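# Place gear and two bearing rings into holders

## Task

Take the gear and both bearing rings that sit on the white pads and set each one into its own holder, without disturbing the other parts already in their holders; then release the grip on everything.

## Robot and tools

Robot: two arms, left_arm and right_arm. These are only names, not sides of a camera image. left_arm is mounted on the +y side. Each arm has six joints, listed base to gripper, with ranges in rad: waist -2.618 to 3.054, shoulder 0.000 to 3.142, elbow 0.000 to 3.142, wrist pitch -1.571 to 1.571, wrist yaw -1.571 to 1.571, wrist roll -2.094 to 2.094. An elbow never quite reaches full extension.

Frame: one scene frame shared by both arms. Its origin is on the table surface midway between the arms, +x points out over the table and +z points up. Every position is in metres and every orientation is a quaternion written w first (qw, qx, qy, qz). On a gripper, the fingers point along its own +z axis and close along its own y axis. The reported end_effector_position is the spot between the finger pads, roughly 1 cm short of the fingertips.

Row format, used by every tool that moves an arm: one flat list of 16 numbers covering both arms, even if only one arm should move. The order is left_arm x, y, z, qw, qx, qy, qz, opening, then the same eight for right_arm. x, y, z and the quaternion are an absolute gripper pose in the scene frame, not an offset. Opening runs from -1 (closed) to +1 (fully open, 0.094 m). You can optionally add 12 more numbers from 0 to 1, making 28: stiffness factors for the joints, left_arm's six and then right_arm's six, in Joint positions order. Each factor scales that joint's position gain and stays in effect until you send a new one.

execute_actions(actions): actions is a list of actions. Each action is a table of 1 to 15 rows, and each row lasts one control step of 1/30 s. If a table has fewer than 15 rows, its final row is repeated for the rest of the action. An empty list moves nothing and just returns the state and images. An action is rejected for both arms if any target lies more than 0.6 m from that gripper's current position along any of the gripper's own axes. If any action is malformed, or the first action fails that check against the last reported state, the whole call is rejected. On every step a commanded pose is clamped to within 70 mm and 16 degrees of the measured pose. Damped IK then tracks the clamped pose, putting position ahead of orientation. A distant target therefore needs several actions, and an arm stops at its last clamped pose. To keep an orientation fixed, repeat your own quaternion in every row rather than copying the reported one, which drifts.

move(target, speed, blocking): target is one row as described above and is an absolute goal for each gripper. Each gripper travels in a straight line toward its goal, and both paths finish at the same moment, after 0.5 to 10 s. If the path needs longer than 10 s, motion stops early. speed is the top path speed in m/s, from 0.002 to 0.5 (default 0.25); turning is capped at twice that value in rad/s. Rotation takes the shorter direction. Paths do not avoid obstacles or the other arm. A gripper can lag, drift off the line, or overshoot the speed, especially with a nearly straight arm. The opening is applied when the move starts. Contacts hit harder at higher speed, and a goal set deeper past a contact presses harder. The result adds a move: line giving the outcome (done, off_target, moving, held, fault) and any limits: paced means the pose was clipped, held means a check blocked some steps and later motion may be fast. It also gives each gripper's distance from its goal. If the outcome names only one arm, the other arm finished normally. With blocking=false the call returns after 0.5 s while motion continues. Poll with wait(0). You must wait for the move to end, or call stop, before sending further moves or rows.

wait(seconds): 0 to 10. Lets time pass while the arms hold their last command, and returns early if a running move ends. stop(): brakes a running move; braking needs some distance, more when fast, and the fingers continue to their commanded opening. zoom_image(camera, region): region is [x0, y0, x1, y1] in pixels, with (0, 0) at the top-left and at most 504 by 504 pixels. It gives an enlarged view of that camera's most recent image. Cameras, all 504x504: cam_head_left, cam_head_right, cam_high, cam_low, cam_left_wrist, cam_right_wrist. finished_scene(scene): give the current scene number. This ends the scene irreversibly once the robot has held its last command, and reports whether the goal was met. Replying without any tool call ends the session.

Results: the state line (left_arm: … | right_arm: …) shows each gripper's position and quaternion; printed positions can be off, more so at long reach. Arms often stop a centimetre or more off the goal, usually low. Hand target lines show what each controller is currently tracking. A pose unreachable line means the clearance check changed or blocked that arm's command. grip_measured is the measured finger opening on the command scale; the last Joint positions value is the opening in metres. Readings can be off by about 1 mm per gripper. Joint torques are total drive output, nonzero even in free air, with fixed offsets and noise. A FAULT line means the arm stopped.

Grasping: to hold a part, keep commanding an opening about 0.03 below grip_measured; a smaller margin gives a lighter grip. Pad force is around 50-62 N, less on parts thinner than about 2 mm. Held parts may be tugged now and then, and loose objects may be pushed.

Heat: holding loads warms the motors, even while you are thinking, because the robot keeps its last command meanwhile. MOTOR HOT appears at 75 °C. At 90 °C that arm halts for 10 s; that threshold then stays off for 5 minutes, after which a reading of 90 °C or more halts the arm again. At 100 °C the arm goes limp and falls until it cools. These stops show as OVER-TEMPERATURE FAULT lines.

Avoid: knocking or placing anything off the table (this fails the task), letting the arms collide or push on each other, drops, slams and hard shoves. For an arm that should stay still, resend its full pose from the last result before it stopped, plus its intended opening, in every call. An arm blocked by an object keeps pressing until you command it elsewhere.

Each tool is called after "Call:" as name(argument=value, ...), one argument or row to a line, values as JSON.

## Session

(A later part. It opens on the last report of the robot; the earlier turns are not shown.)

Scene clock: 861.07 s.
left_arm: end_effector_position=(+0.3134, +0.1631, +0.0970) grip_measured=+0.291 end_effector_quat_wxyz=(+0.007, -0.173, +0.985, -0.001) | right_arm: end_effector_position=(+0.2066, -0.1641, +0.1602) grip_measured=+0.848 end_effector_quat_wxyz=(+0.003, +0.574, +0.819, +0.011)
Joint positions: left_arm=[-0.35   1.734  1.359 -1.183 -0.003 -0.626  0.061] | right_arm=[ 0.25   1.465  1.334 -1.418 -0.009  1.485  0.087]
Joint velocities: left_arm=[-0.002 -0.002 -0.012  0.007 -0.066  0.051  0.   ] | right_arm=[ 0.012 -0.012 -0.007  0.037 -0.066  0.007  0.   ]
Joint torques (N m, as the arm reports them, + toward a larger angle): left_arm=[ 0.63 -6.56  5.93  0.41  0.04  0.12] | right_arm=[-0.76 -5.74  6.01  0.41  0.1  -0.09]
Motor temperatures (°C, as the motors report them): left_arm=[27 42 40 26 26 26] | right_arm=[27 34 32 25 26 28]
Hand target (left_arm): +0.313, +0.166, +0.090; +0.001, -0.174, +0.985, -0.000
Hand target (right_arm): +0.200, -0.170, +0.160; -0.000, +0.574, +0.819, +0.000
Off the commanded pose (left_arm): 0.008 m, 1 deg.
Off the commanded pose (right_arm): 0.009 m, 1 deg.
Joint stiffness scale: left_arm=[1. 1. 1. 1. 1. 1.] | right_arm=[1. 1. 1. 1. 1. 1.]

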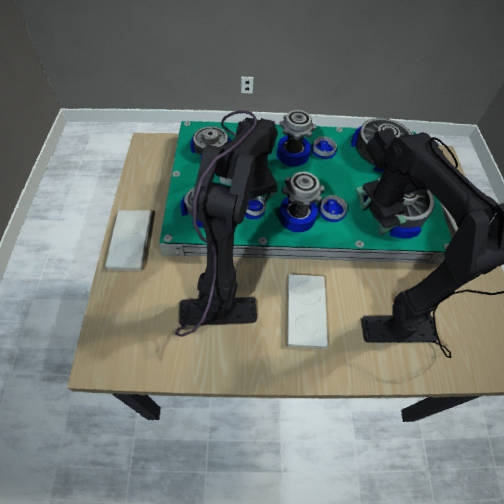

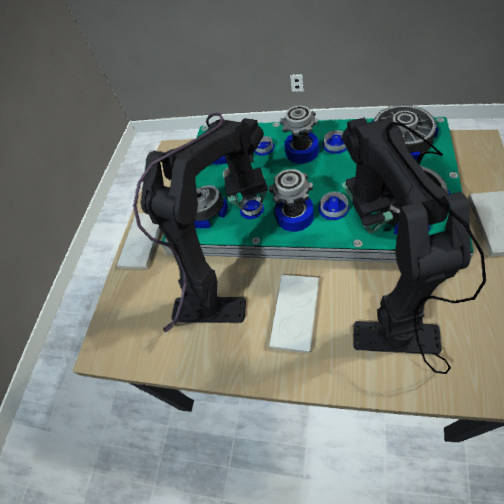

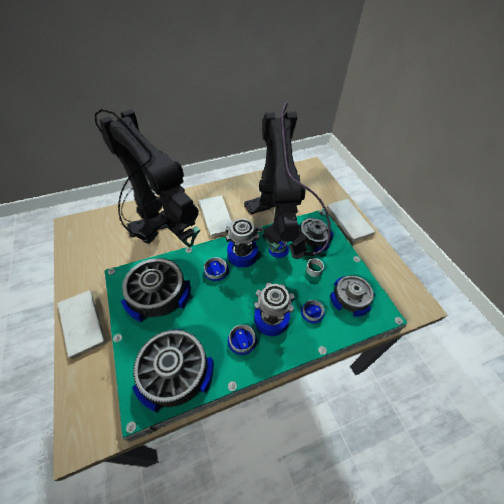

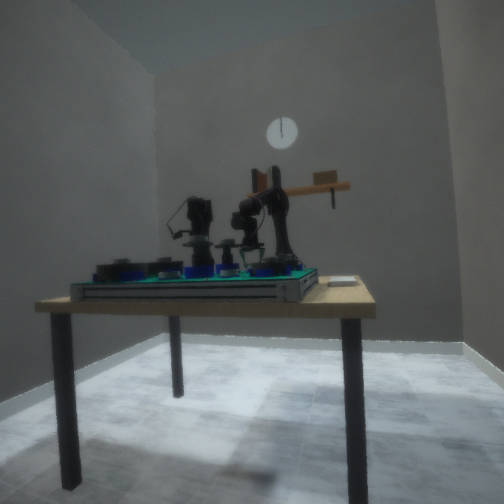

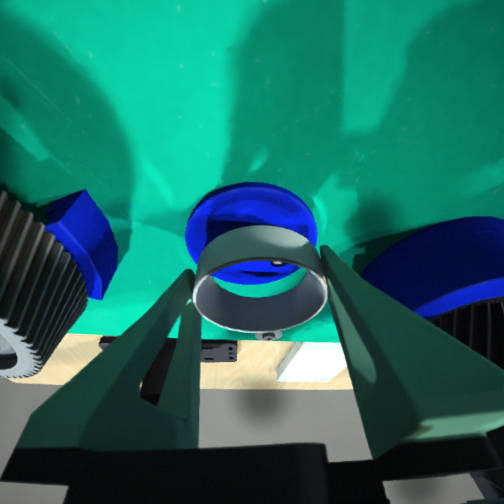

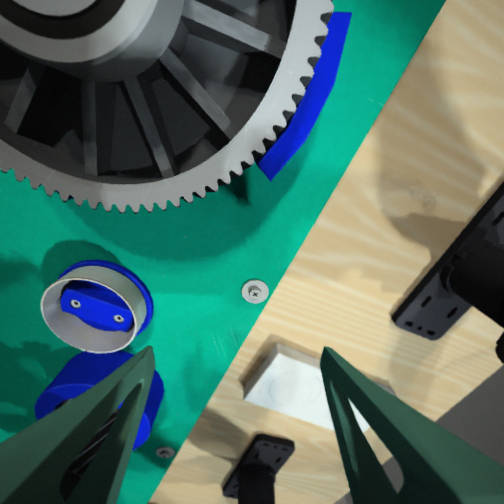

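Call:
execute_actions(
  actions=[
    [[0.3129,0.1658,0.0893,0.0002,-0.174,0.985,-0.0001,0.24,0.20,-0.17,0.16,0,0.574,0.819,0,0.85],[0.3126,0.1659,0.0888,-0.0006,-0.174,0.985,0.0003,0.24,0.20,-0.17,0.16,0,0.574,0.819,0,0.85],[0.3122,0.1660,0.0884,-0.0013,-0.174,0.985,0.0008,0.24,0.20,-0.17,0.16,0,0.574,0.819,0,0.85]],
  ],
)

Scene clock: 864.77 s.
left_arm: end_effector_position=(+0.3110, +0.1638, +0.0942) grip_measured=+0.291 end_effector_quat_wxyz=(+0.003, -0.173, +0.985, +0.000) | right_arm: end_effector_position=(+0.2066, -0.1641, +0.1602) grip_measured=+0.848 end_effector_quat_wxyz=(+0.003, +0.574, +0.819, +0.011)
Joint positions: left_arm=[-0.35   1.734  1.348 -1.181 -0.003 -0.626  0.061] | right_arm=[ 0.25   1.465  1.334 -1.418 -0.009  1.485  0.087]
Joint velocities: left_arm=[ 0.012  0.022  0.012  0.007 -0.007 -0.066 -0.   ] | right_arm=[-0.007 -0.002  0.007  0.066 -0.095 -0.037 -0.001]
Joint torques (N m, as the arm reports them, + toward a larger angle): left_arm=[ 0.73 -6.47  6.64  0.38  0.02  0.11] | right_arm=[-0.77 -5.74  6.01  0.41  0.1  -0.1 ]
Motor temperatures (°C, as the motors report them): left_arm=[27 42 40 26 26 26] | right_arm=[27 34 32 25 26 28]
Hand target (left_arm): +0.312, +0.166, +0.088; -0.001, -0.174, +0.985, +0.001
Hand target (right_arm): +0.200, -0.170, +0.160; -0.000, +0.574, +0.819, +0.000
Off the commanded pose (left_arm): 0.006 m, 0 deg.
Off the commanded pose (right_arm): 0.009 m, 1 deg.
Joint stiffness scale: left_arm=[1. 1. 1. 1. 1. 1.] | right_arm=[1. 1. 1. 1. 1. 1.]

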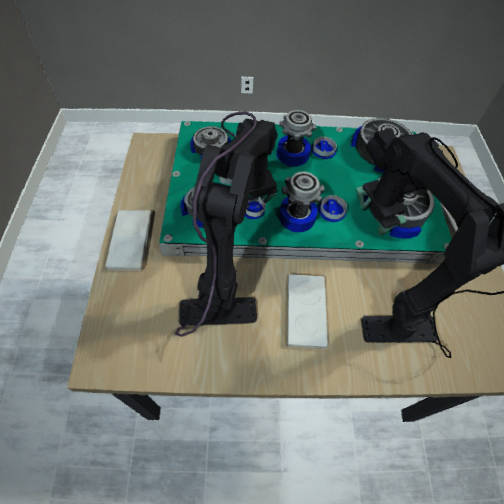

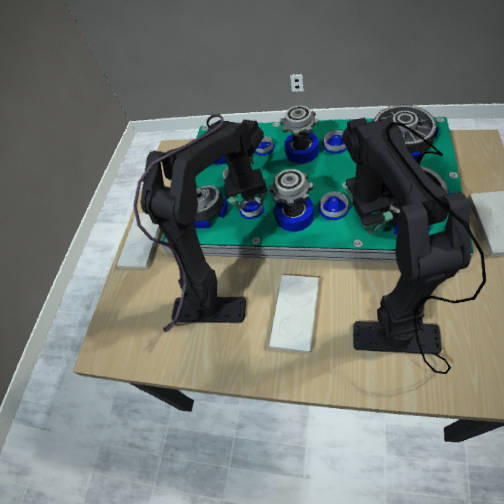

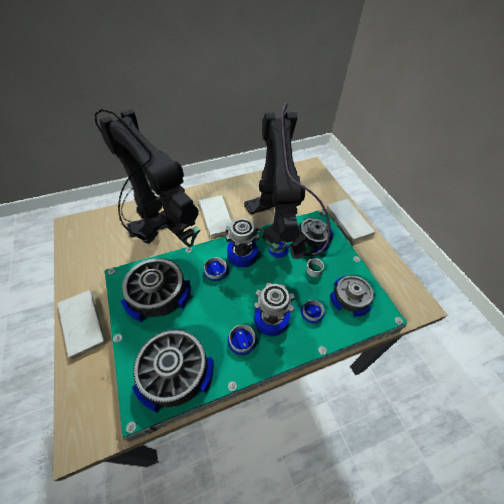

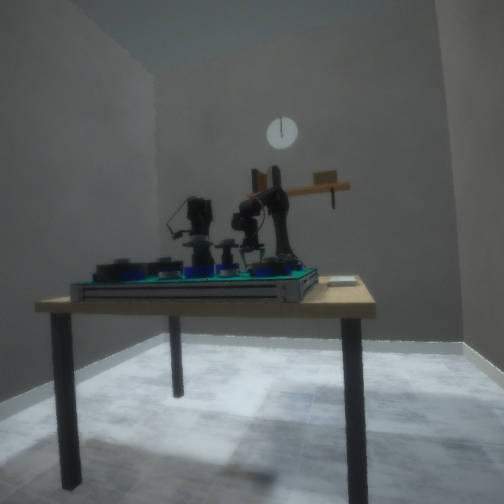

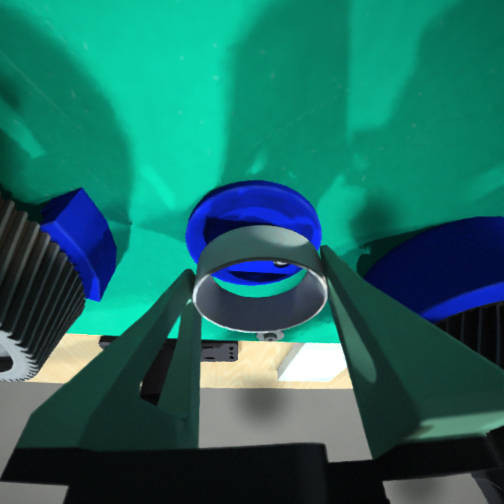

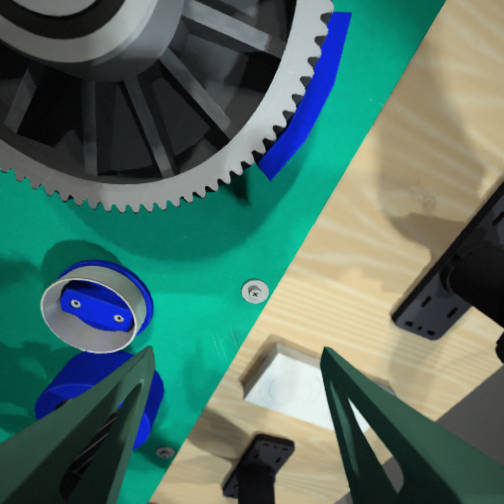

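Call:
zoom_image(
  camera="cam_left_wrist",
  region=[170, 160, 350, 340],
)

Region (170, 160, 350, 340) of cam_left_wrist's 504x504 image, scaled by 2.800, with more detail than that image has.

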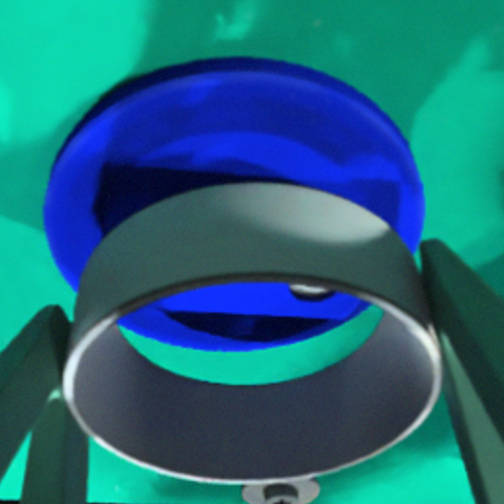

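Call:
execute_actions(
  actions=[
    [[0.3123,0.1664,0.0884,-0.0013,-0.174,0.985,0.0008,0.24,0.20,-0.17,0.16,0,0.574,0.819,0,0.85],[0.3124,0.1668,0.0884,-0.0013,-0.174,0.985,0.0008,0.24,0.20,-0.17,0.16,0,0.574,0.819,0,0.85],[0.3126,0.1672,0.0884,-0.0013,-0.174,0.985,0.0008,0.24,0.20,-0.17,0.16,0,0.574,0.819,0,0.85],[0.3127,0.1676,0.0884,-0.0013,-0.174,0.985,0.0008,0.24,0.20,-0.17,0.16,0,0.574,0.819,0,0.85],[0.3128,0.1680,0.0884,-0.0013,-0.174,0.985,0.0008,0.24,0.20,-0.17,0.16,0,0.574,0.819,0,0.85],[0.3130,0.1684,0.0884,-0.0013,-0.174,0.985,0.0008,0.24,0.20,-0.17,0.16,0,0.574,0.819,0,0.85],[0.3131,0.1688,0.0884,-0.0013,-0.174,0.985,0.0008,0.24,0.20,-0.17,0.16,0,0.574,0.819,0,0.85],[0.3132,0.1692,0.0884,-0.0013,-0.174,0.985,0.0008,0.24,0.20,-0.17,0.16,0,0.574,0.819,0,0.85],[0.3134,0.1697,0.0884,-0.0013,-0.174,0.985,0.0008,0.24,0.20,-0.17,0.16,0,0.574,0.819,0,0.85]],
    [[0.3134,0.1697,0.0884,-0.0013,-0.174,0.985,0.0008,0.24,0.20,-0.17,0.16,0,0.574,0.819,0,0.85]],
  ],
)

Call:
zoom_image(
  camera="cam_left_wrist",
  region=[170, 160, 350, 340],
)

Scene clock: 905.60 s.
left_arm: end_effector_position=(+0.3120, +0.1676, +0.0942) grip_measured=+0.291 end_effector_quat_wxyz=(+0.003, -0.173, +0.985, +0.001) | right_arm: end_effector_position=(+0.2066, -0.1641, +0.1602) grip_measured=+0.848 end_effector_quat_wxyz=(+0.003, +0.574, +0.819, +0.011)
Joint positions: left_arm=[-0.338  1.734  1.348 -1.181 -0.003 -0.614  0.061] | right_arm=[ 0.25   1.465  1.334 -1.418 -0.009  1.485  0.087]
Joint velocities: left_arm=[-0.012 -0.027  0.002  0.022 -0.037 -0.066  0.   ] | right_arm=[ 0.007  0.002 -0.007  0.007  0.022  0.007  0.001]
Joint torques (N m, as the arm reports them, + toward a larger angle): left_arm=[ 0.71 -6.39  6.76  0.4   0.    0.12] | right_arm=[-0.77 -5.74  6.02  0.41  0.1  -0.09]
Motor temperatures (°C, as the motors report them): left_arm=[27 41 40 26 26 26] | right_arm=[27 34 32 25 26 28]
Hand target (left_arm): +0.313, +0.170, +0.088; -0.001, -0.174, +0.985, +0.001
Hand target (right_arm): +0.200, -0.170, +0.160; -0.000, +0.574, +0.819, +0.000
Off the commanded pose (left_arm): 0.006 m, 0 deg.
Off the commanded pose (right_arm): 0.009 m, 1 deg.
Joint stiffness scale: left_arm=[1. 1. 1. 1. 1. 1.] | right_arm=[1. 1. 1. 1. 1. 1.]

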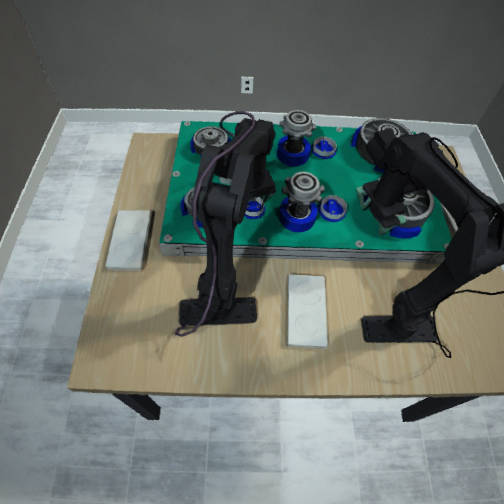

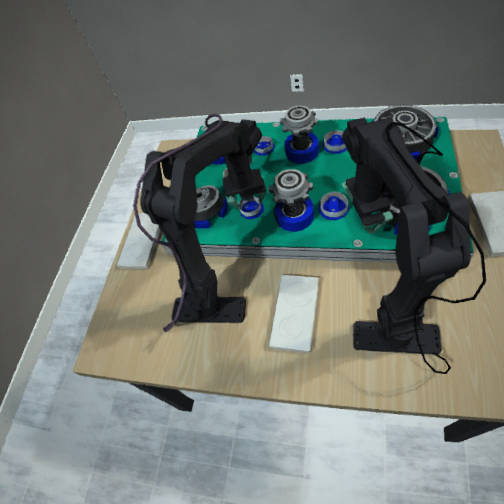

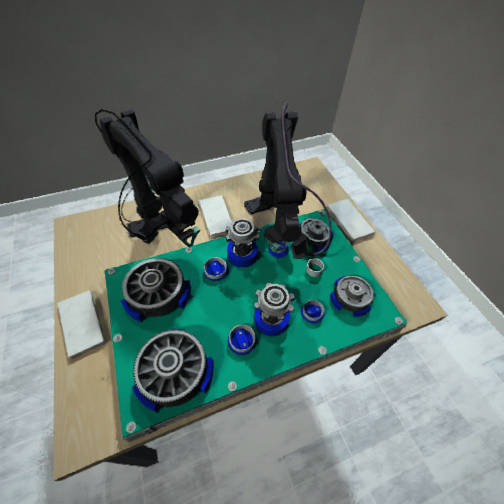

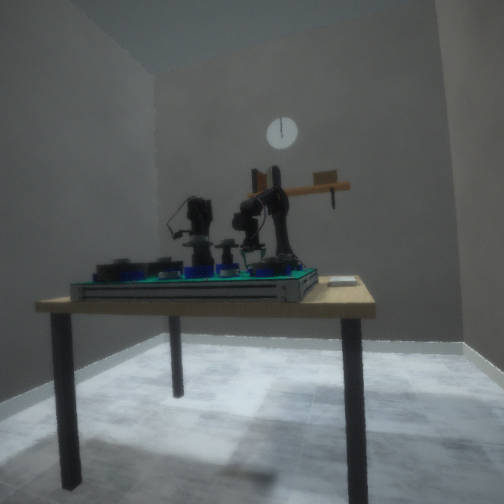

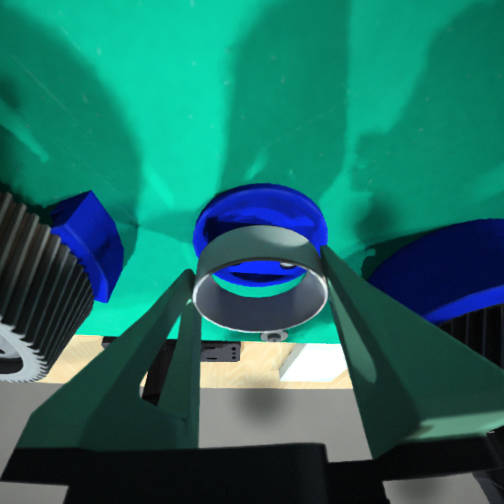

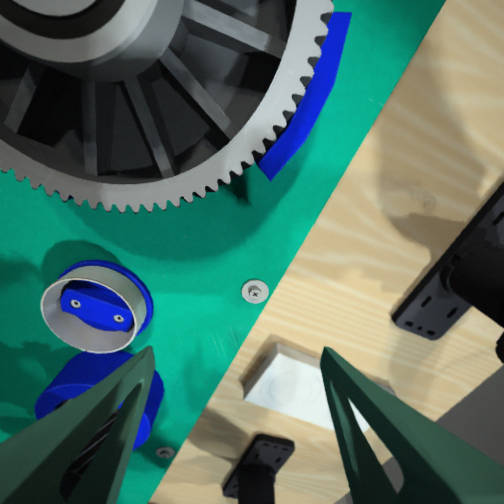

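Region (170, 160, 350, 340) of cam_left_wrist's 504x504 image, scaled by 2.800, with more detail than that image has.

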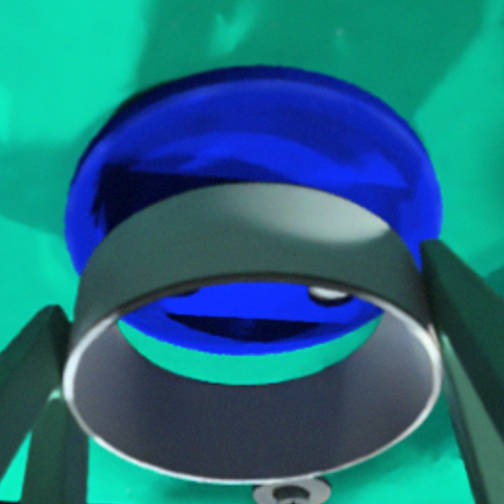

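Call:
execute_actions(
  actions=[
    [[0.3134,0.1697,0.0870,-0.0013,-0.174,0.985,0.0008,0.24,0.20,-0.17,0.16,0,0.574,0.819,0,0.85],[0.3134,0.1697,0.0858,-0.0013,-0.174,0.985,0.0008,0.24,0.20,-0.17,0.16,0,0.574,0.819,0,0.85],[0.3134,0.1697,0.0852,-0.0013,-0.174,0.985,0.0008,0.24,0.20,-0.17,0.16,0,0.574,0.819,0,0.85],[0.3134,0.1697,0.0846,-0.0013,-0.174,0.985,0.0008,0.24,0.20,-0.17,0.16,0,0.574,0.819,0,0.85],[0.3134,0.1697,0.0840,-0.0013,-0.174,0.985,0.0008,0.24,0.20,-0.17,0.16,0,0.574,0.819,0,0.85],[0.3134,0.1697,0.0834,-0.0013,-0.174,0.985,0.0008,0.24,0.20,-0.17,0.16,0,0.574,0.819,0,0.85],[0.3134,0.1697,0.0828,-0.0013,-0.174,0.985,0.0008,0.24,0.20,-0.17,0.16,0,0.574,0.819,0,0.85]],
    [[0.3134,0.1697,0.0828,-0.0013,-0.174,0.985,0.0008,0.24,0.20,-0.17,0.16,0,0.574,0.819,0,0.85]],
  ],
)

Call:
zoom_image(
  camera="cam_left_wrist",
  region=[170, 160, 350, 340],
)

Scene clock: 914.67 s.
left_arm: end_effector_position=(+0.3162, +0.1672, +0.0907) grip_measured=+0.291 end_effector_quat_wxyz=(+0.012, -0.174, +0.985, -0.003) | right_arm: end_effector_position=(+0.2066, -0.1641, +0.1602) grip_measured=+0.848 end_effector_quat_wxyz=(+0.003, +0.574, +0.819, +0.011)
Joint positions: left_arm=[-0.336  1.734  1.334 -1.147 -0.004 -0.614  0.061] | right_arm=[ 0.25   1.465  1.334 -1.418 -0.009  1.485  0.087]
Joint velocities: left_arm=[ 0.002 -0.012  0.012 -0.007 -0.066  0.007  0.   ] | right_arm=[ 0.002  0.017  0.007 -0.007  0.007 -0.037 -0.001]
Joint torques (N m, as the arm reports them, + toward a larger angle): left_arm=[ 0.59 -6.06  6.36  0.32  0.03  0.12] | right_arm=[-0.77 -5.75  6.01  0.41  0.1  -0.1 ]
Motor temperatures (°C, as the motors report them): left_arm=[27 41 40 26 26 26] | right_arm=[27 34 32 25 26 28]
Hand target (left_arm): +0.313, +0.170, +0.083; -0.001, -0.174, +0.985, +0.001
Hand target (right_arm): +0.200, -0.170, +0.160; -0.000, +0.574, +0.819, +0.000
Off the commanded pose (left_arm): 0.009 m, 2 deg.
Off the commanded pose (right_arm): 0.009 m, 1 deg.
Joint stiffness scale: left_arm=[1. 1. 1. 1. 1. 1.] | right_arm=[1. 1. 1. 1. 1. 1.]

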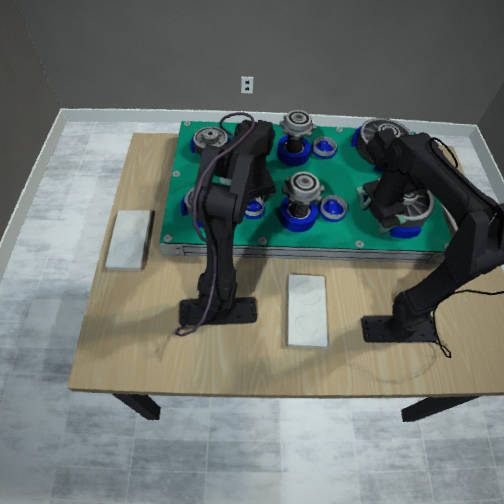

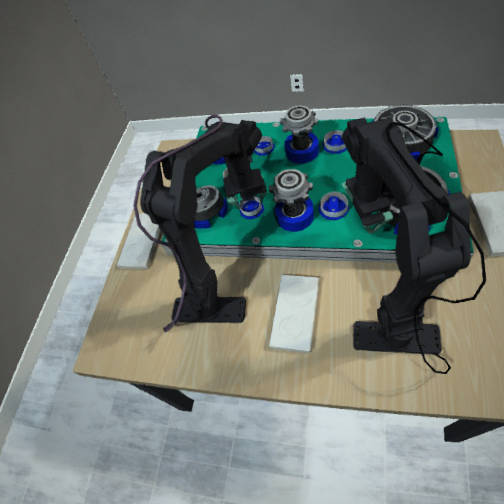

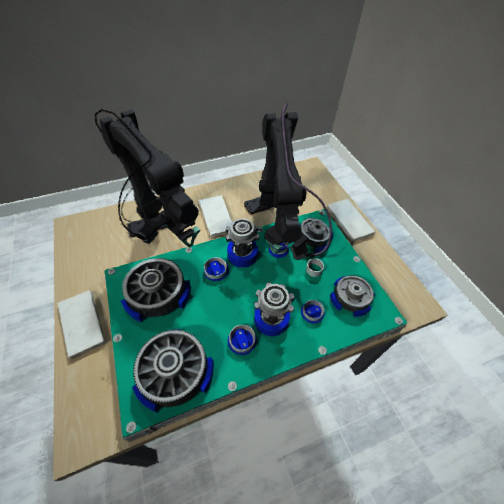

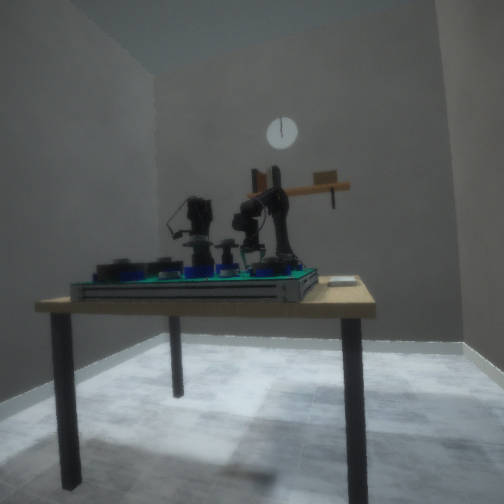

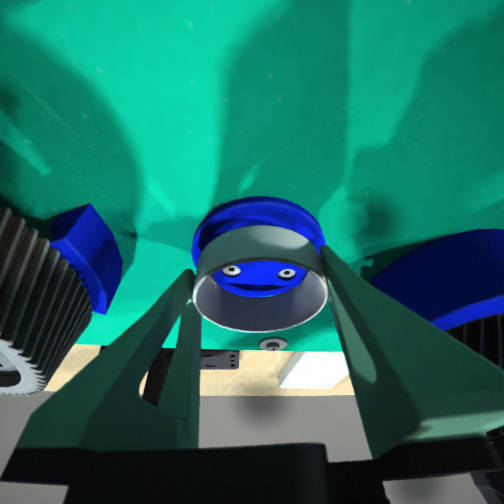

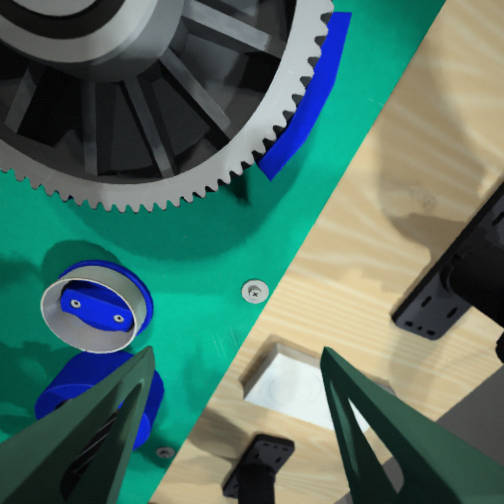

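Region (170, 160, 350, 340) of cam_left_wrist's 504x504 image, scaled by 2.800, with more detail than that image has.

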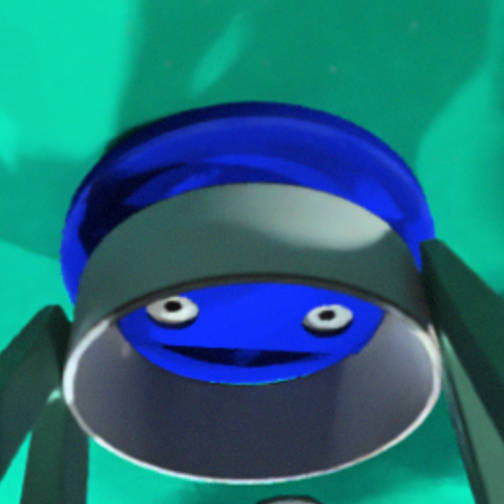

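Call:
execute_actions(
  actions=[
    [[0.3133,0.1697,0.0822,-0.0022,-0.174,0.985,0.0013,0.24,0.20,-0.17,0.16,0,0.574,0.819,0,0.85],[0.3133,0.1697,0.0815,-0.0030,-0.174,0.985,0.0018,0.24,0.20,-0.17,0.16,0,0.574,0.819,0,0.85],[0.3132,0.1698,0.0809,-0.0039,-0.174,0.985,0.0023,0.24,0.20,-0.17,0.16,0,0.574,0.819,0,0.85],[0.3132,0.1698,0.0802,-0.0048,-0.174,0.985,0.0028,0.24,0.20,-0.17,0.16,0,0.574,0.819,0,0.85],[0.3131,0.1698,0.0796,-0.0056,-0.174,0.985,0.0033,0.24,0.20,-0.17,0.16,0,0.574,0.819,0,0.85],[0.3130,0.1698,0.0790,-0.0065,-0.174,0.985,0.0038,0.24,0.20,-0.17,0.16,0,0.574,0.819,0,0.85],[0.3130,0.1698,0.0783,-0.0074,-0.174,0.985,0.0043,0.24,0.20,-0.17,0.16,0,0.574,0.819,0,0.85],[0.3129,0.1699,0.0777,-0.0082,-0.174,0.985,0.0048,0.24,0.20,-0.17,0.16,0,0.574,0.819,0,0.85],[0.3129,0.1699,0.0770,-0.0091,-0.174,0.985,0.0053,0.24,0.20,-0.17,0.16,0,0.574,0.819,0,0.85],[0.3128,0.1699,0.0764,-0.00995,-0.174,0.985,0.0058,0.24,0.20,-0.17,0.16,0,0.574,0.819,0,0.85]],
    [[0.3128,0.1699,0.0764,-0.00995,-0.174,0.985,0.0058,0.24,0.20,-0.17,0.16,0,0.574,0.819,0,0.85]],
  ],
)

Call:
zoom_image(
  camera="cam_left_wrist",
  region=[170, 160, 350, 340],
)

Scene clock: 928.40 s.
left_arm: end_effector_position=(+0.3165, +0.1672, +0.0840) grip_measured=+0.291 end_effector_quat_wxyz=(+0.003, -0.174, +0.985, +0.001) | right_arm: end_effector_position=(+0.2066, -0.1641, +0.1602) grip_measured=+0.848 end_effector_quat_wxyz=(+0.003, +0.574, +0.819, +0.011)
Joint positions: left_arm=[-0.336  1.756  1.334 -1.143 -0.005 -0.614  0.061] | right_arm=[ 0.25   1.465  1.334 -1.418 -0.009  1.485  0.087]
Joint velocities: left_arm=[-0.007  0.002 -0.012  0.007 -0.022  0.051  0.   ] | right_arm=[-0.002  0.002 -0.017 -0.007 -0.007 -0.007  0.   ]
Joint torques (N m, as the arm reports them, + toward a larger angle): left_arm=[ 0.51 -6.27  6.29  0.28  0.02  0.1 ] | right_arm=[-0.77 -5.75  6.02  0.41  0.1  -0.09]
Motor temperatures (°C, as the motors report them): left_arm=[27 41 39 26 26 26] | right_arm=[27 34 32 25 26 28]
Hand target (left_arm): +0.313, +0.170, +0.076; -0.010, -0.174, +0.985, +0.006
Hand target (right_arm): +0.200, -0.170, +0.160; -0.000, +0.574, +0.819, +0.000
Off the commanded pose (left_arm): 0.009 m, 2 deg.
Off the commanded pose (right_arm): 0.009 m, 1 deg.
Joint stiffness scale: left_arm=[1. 1. 1. 1. 1. 1.] | right_arm=[1. 1. 1. 1. 1. 1.]

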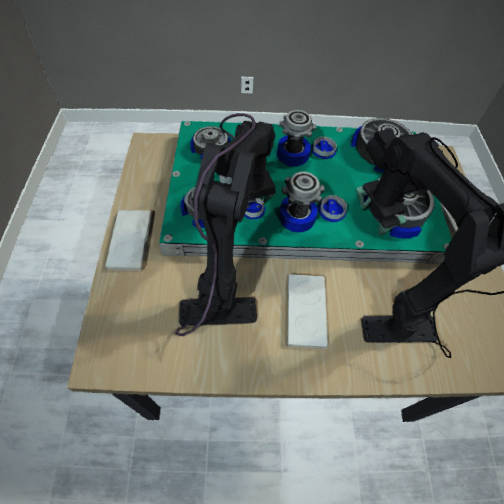

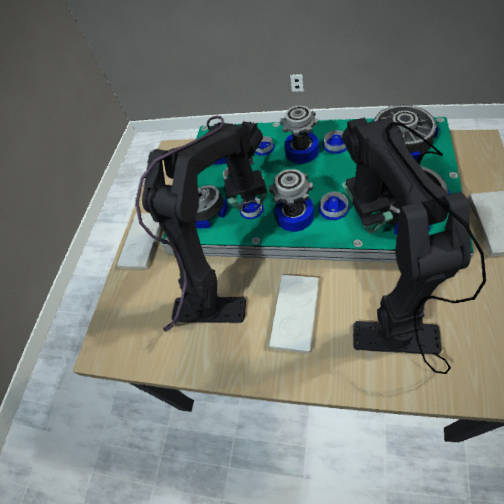

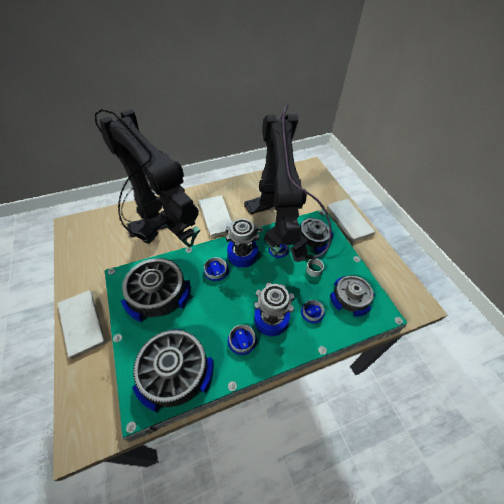

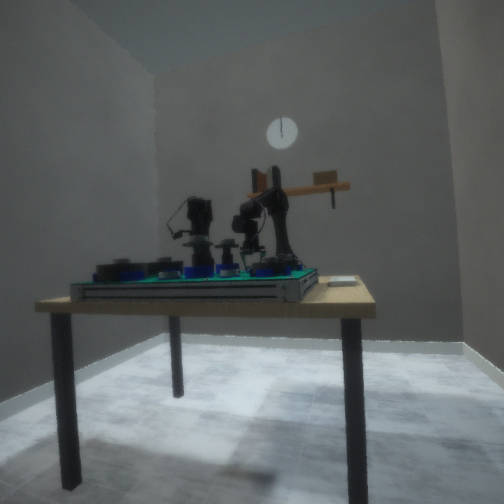

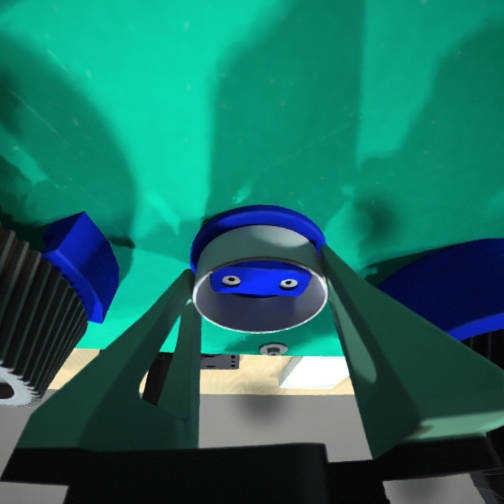

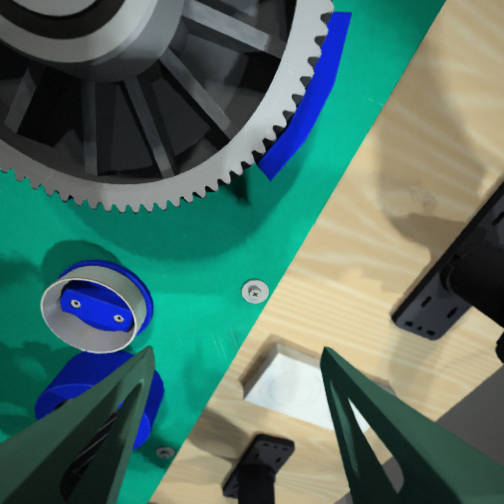

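Region (170, 160, 350, 340) of cam_left_wrist's 504x504 image, scaled by 2.800, with more detail than that image has.

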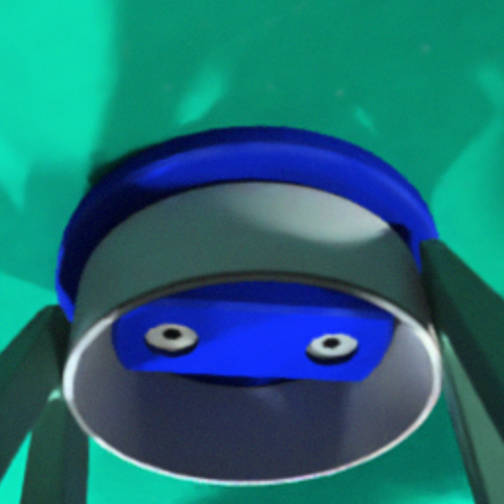

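Call:
execute_actions(
  actions=[
    [[0.3128,0.1699,0.0758,-0.0108,-0.174,0.985,0.0063,0.24,0.20,-0.17,0.16,0,0.574,0.819,0,0.85],[0.3127,0.1699,0.0751,-0.0117,-0.174,0.985,0.0068,0.24,0.20,-0.17,0.16,0,0.574,0.819,0,0.85],[0.3127,0.1699,0.0745,-0.0125,-0.174,0.985,0.0073,0.24,0.20,-0.17,0.16,0,0.574,0.819,0,0.85],[0.3126,0.1700,0.0738,-0.0134,-0.174,0.985,0.0078,0.24,0.20,-0.17,0.16,0,0.574,0.819,0,0.85],[0.3125,0.1700,0.0732,-0.0143,-0.174,0.985,0.0083,0.24,0.20,-0.17,0.16,0,0.574,0.819,0,0.85],[0.3125,0.1700,0.0726,-0.0151,-0.174,0.985,0.0088,0.24,0.20,-0.17,0.16,0,0.574,0.819,0,0.85]],
  ],
)

Scene clock: 932.10 s.
left_arm: end_effector_position=(+0.3165, +0.1672, +0.0840) grip_measured=+0.291 end_effector_quat_wxyz=(+0.003, -0.174, +0.985, +0.001) | right_arm: end_effector_position=(+0.2066, -0.1641, +0.1602) grip_measured=+0.848 end_effector_quat_wxyz=(+0.003, +0.574, +0.819, +0.011)
Joint positions: left_arm=[-0.336  1.756  1.334 -1.143 -0.005 -0.614  0.061] | right_arm=[ 0.25   1.465  1.334 -1.418 -0.009  1.485  0.087]
Joint velocities: left_arm=[-0.012 -0.007 -0.007 -0.007 -0.081  0.051 -0.001] | right_arm=[ 0.002 -0.032  0.022  0.037 -0.007 -0.051 -0.001]
Joint torques (N m, as the arm reports them, + toward a larger angle): left_arm=[ 0.46 -5.53  6.14  0.3   0.03  0.1 ] | right_arm=[-0.78 -5.75  6.02  0.41  0.1  -0.1 ]
Motor temperatures (°C, as the motors report them): left_arm=[27 41 39 26 26 26] | right_arm=[27 34 32 25 26 28]
Hand target (left_arm): +0.312, +0.170, +0.073; -0.015, -0.174, +0.985, +0.009
Hand target (right_arm): +0.200, -0.170, +0.160; -0.000, +0.574, +0.819, +0.000
Off the commanded pose (left_arm): 0.012 m, 2 deg.
Off the commanded pose (right_arm): 0.009 m, 1 deg.
Joint stiffness scale: left_arm=[1. 1. 1. 1. 1. 1.] | right_arm=[1. 1. 1. 1. 1. 1.]

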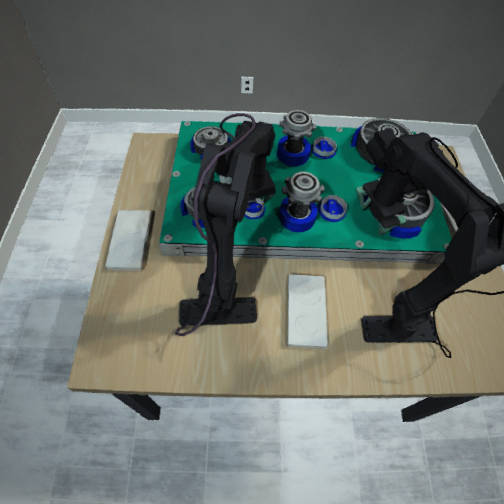

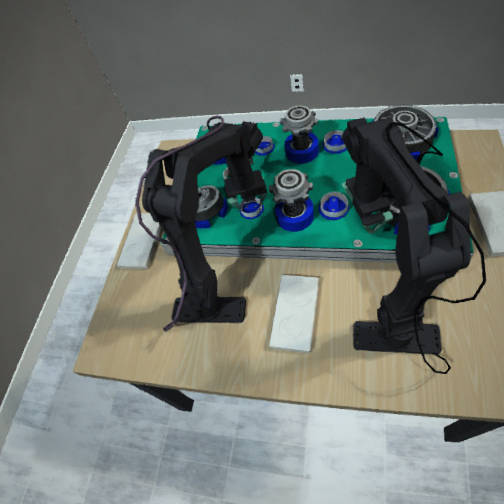

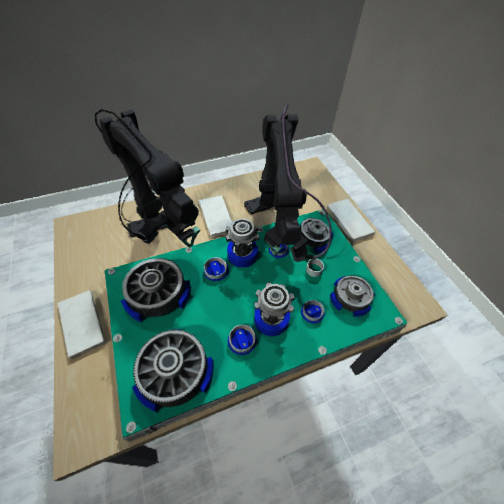

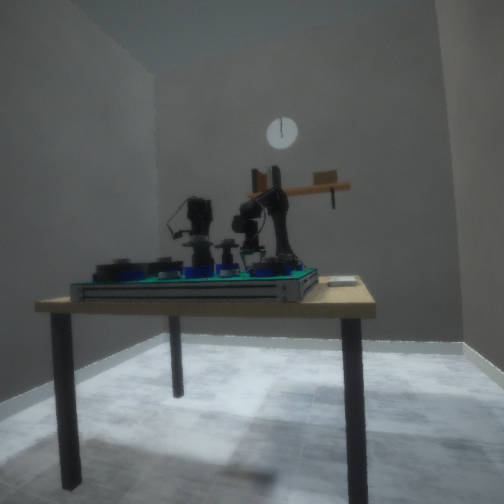

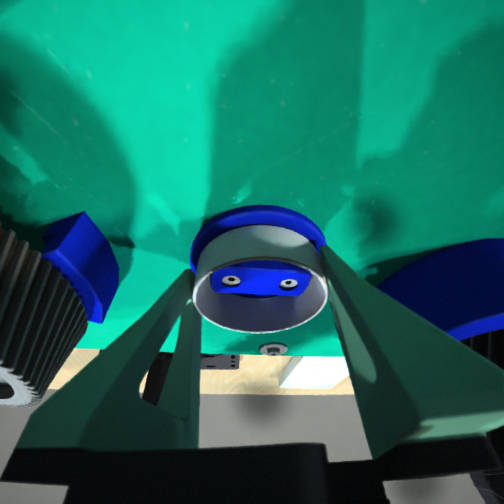

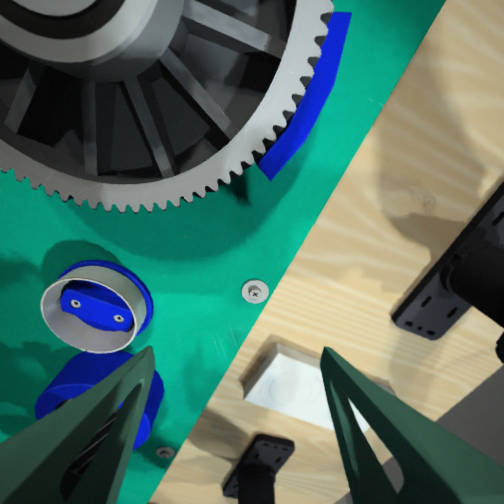

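Call:
execute_actions(
  actions=[
    [[0.3126,0.1700,0.0738,-0.0134,-0.174,0.985,0.0078,0.24,0.20,-0.17,0.16,0,0.574,0.819,0,0.85],[0.3127,0.1699,0.0751,-0.0117,-0.174,0.985,0.0068,0.24,0.20,-0.17,0.16,0,0.574,0.819,0,0.85],[0.3128,0.1699,0.0764,-0.00995,-0.174,0.985,0.0058,0.24,0.20,-0.17,0.16,0,0.574,0.819,0,0.85],[0.3129,0.1699,0.0777,-0.0082,-0.174,0.985,0.0048,0.24,0.20,-0.17,0.16,0,0.574,0.819,0,0.85],[0.3129,0.1699,0.0777,-0.0082,-0.174,0.985,0.0048,0.26,0.20,-0.17,0.16,0,0.574,0.819,0,0.85],[0.3129,0.1699,0.0777,-0.0082,-0.174,0.985,0.0048,0.28,0.20,-0.17,0.16,0,0.574,0.819,0,0.85],[0.3129,0.1699,0.0777,-0.0082,-0.174,0.985,0.0048,0.30,0.20,-0.17,0.16,0,0.574,0.819,0,0.85],[0.3129,0.1699,0.0777,-0.0082,-0.174,0.985,0.0048,0.32,0.20,-0.17,0.16,0,0.574,0.819,0,0.85],[0.3129,0.1699,0.0777,-0.0082,-0.174,0.985,0.0048,0.35,0.20,-0.17,0.16,0,0.574,0.819,0,0.85],[0.3129,0.1699,0.0777,-0.0082,-0.174,0.985,0.0048,0.38,0.20,-0.17,0.16,0,0.574,0.819,0,0.85],[0.3129,0.1699,0.0777,-0.0082,-0.174,0.985,0.0048,0.42,0.20,-0.17,0.16,0,0.574,0.819,0,0.85],[0.3129,0.1699,0.0777,-0.0082,-0.174,0.985,0.0048,0.46,0.20,-0.17,0.16,0,0.574,0.819,0,0.85],[0.3129,0.1699,0.0777,-0.0082,-0.174,0.985,0.0048,0.50,0.20,-0.17,0.16,0,0.574,0.819,0,0.85]],
    [[0.3129,0.1699,0.0777,-0.0082,-0.174,0.985,0.0048,0.52,0.20,-0.17,0.16,0,0.574,0.819,0,0.85]],
  ],
)

Scene clock: 941.50 s.
left_arm: end_effector_position=(+0.3164, +0.1671, +0.0840) grip_measured=+0.517 end_effector_quat_wxyz=(+0.003, -0.173, +0.985, +0.001) | right_arm: end_effector_position=(+0.2066, -0.1641, +0.1602) grip_measured=+0.848 end_effector_quat_wxyz=(+0.003, +0.574, +0.819, +0.011)
Joint positions: left_arm=[-0.336  1.756  1.334 -1.144 -0.004 -0.614  0.071] | right_arm=[ 0.25   1.465  1.334 -1.418 -0.009  1.485  0.087]
Joint velocities: left_arm=[-0.017 -0.007 -0.002  0.007  0.037 -0.037 -0.   ] | right_arm=[ 0.017 -0.017 -0.027 -0.081 -0.022 -0.007 -0.002]
Joint torques (N m, as the arm reports them, + toward a larger angle): left_arm=[ 0.52 -6.63  6.25  0.28  0.02  0.1 ] | right_arm=[-0.77 -5.74  6.02  0.41  0.1  -0.09]
Motor temperatures (°C, as the motors report them): left_arm=[27 40 39 26 26 26] | right_arm=[27 34 32 25 26 28]
Hand target (left_arm): +0.313, +0.170, +0.078; -0.008, -0.174, +0.985, +0.005
Hand target (right_arm): +0.200, -0.170, +0.160; -0.000, +0.574, +0.819, +0.000
Off the commanded pose (left_arm): 0.008 m, 1 deg.
Off the commanded pose (right_arm): 0.009 m, 1 deg.
Joint stiffness scale: left_arm=[1. 1. 1. 1. 1. 1.] | right_arm=[1. 1. 1. 1. 1. 1.]

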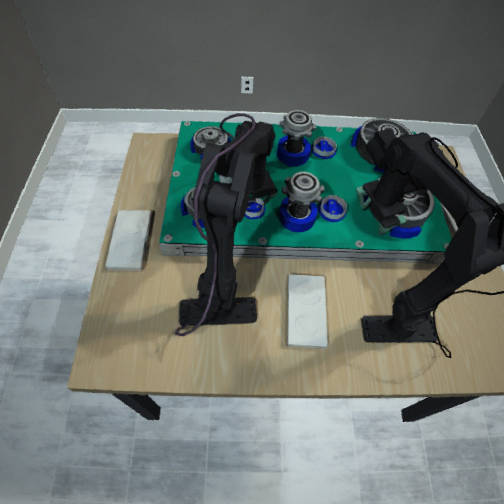

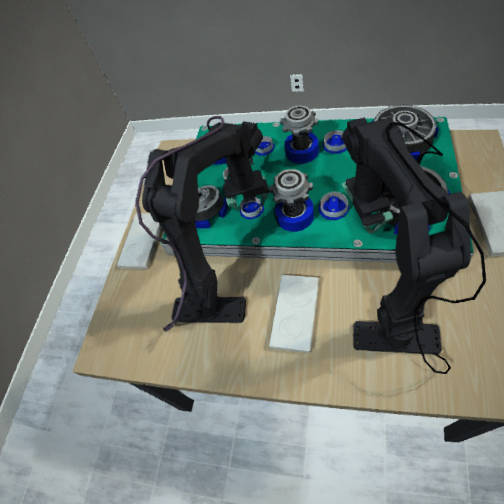

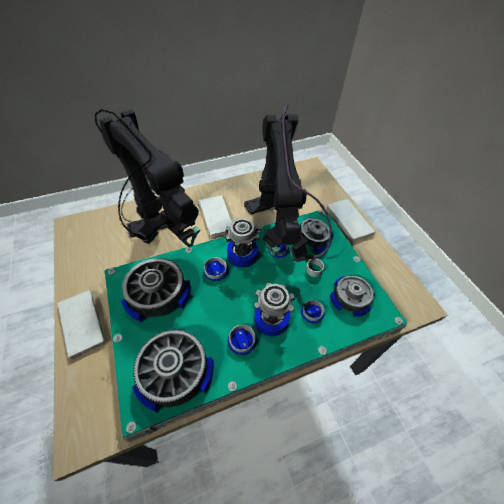

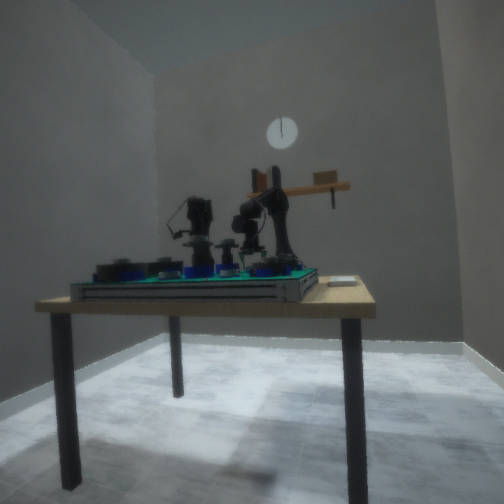

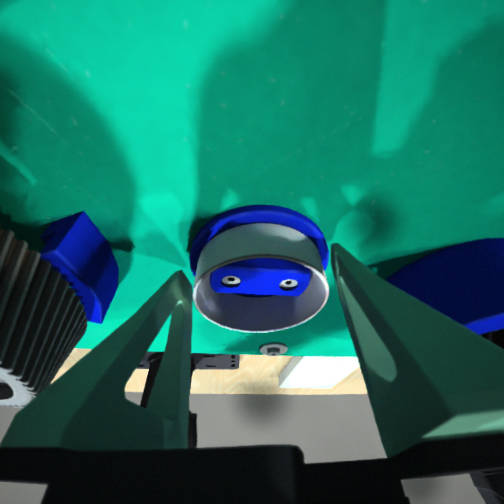

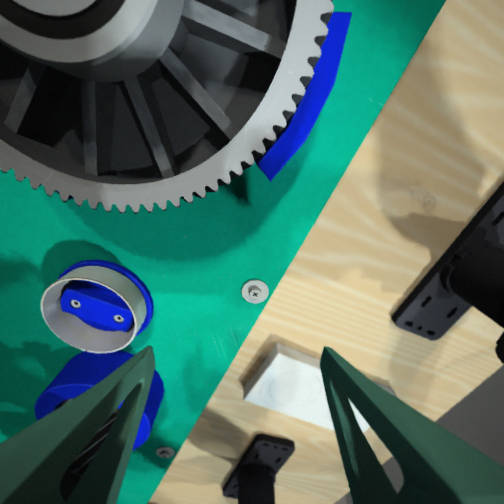

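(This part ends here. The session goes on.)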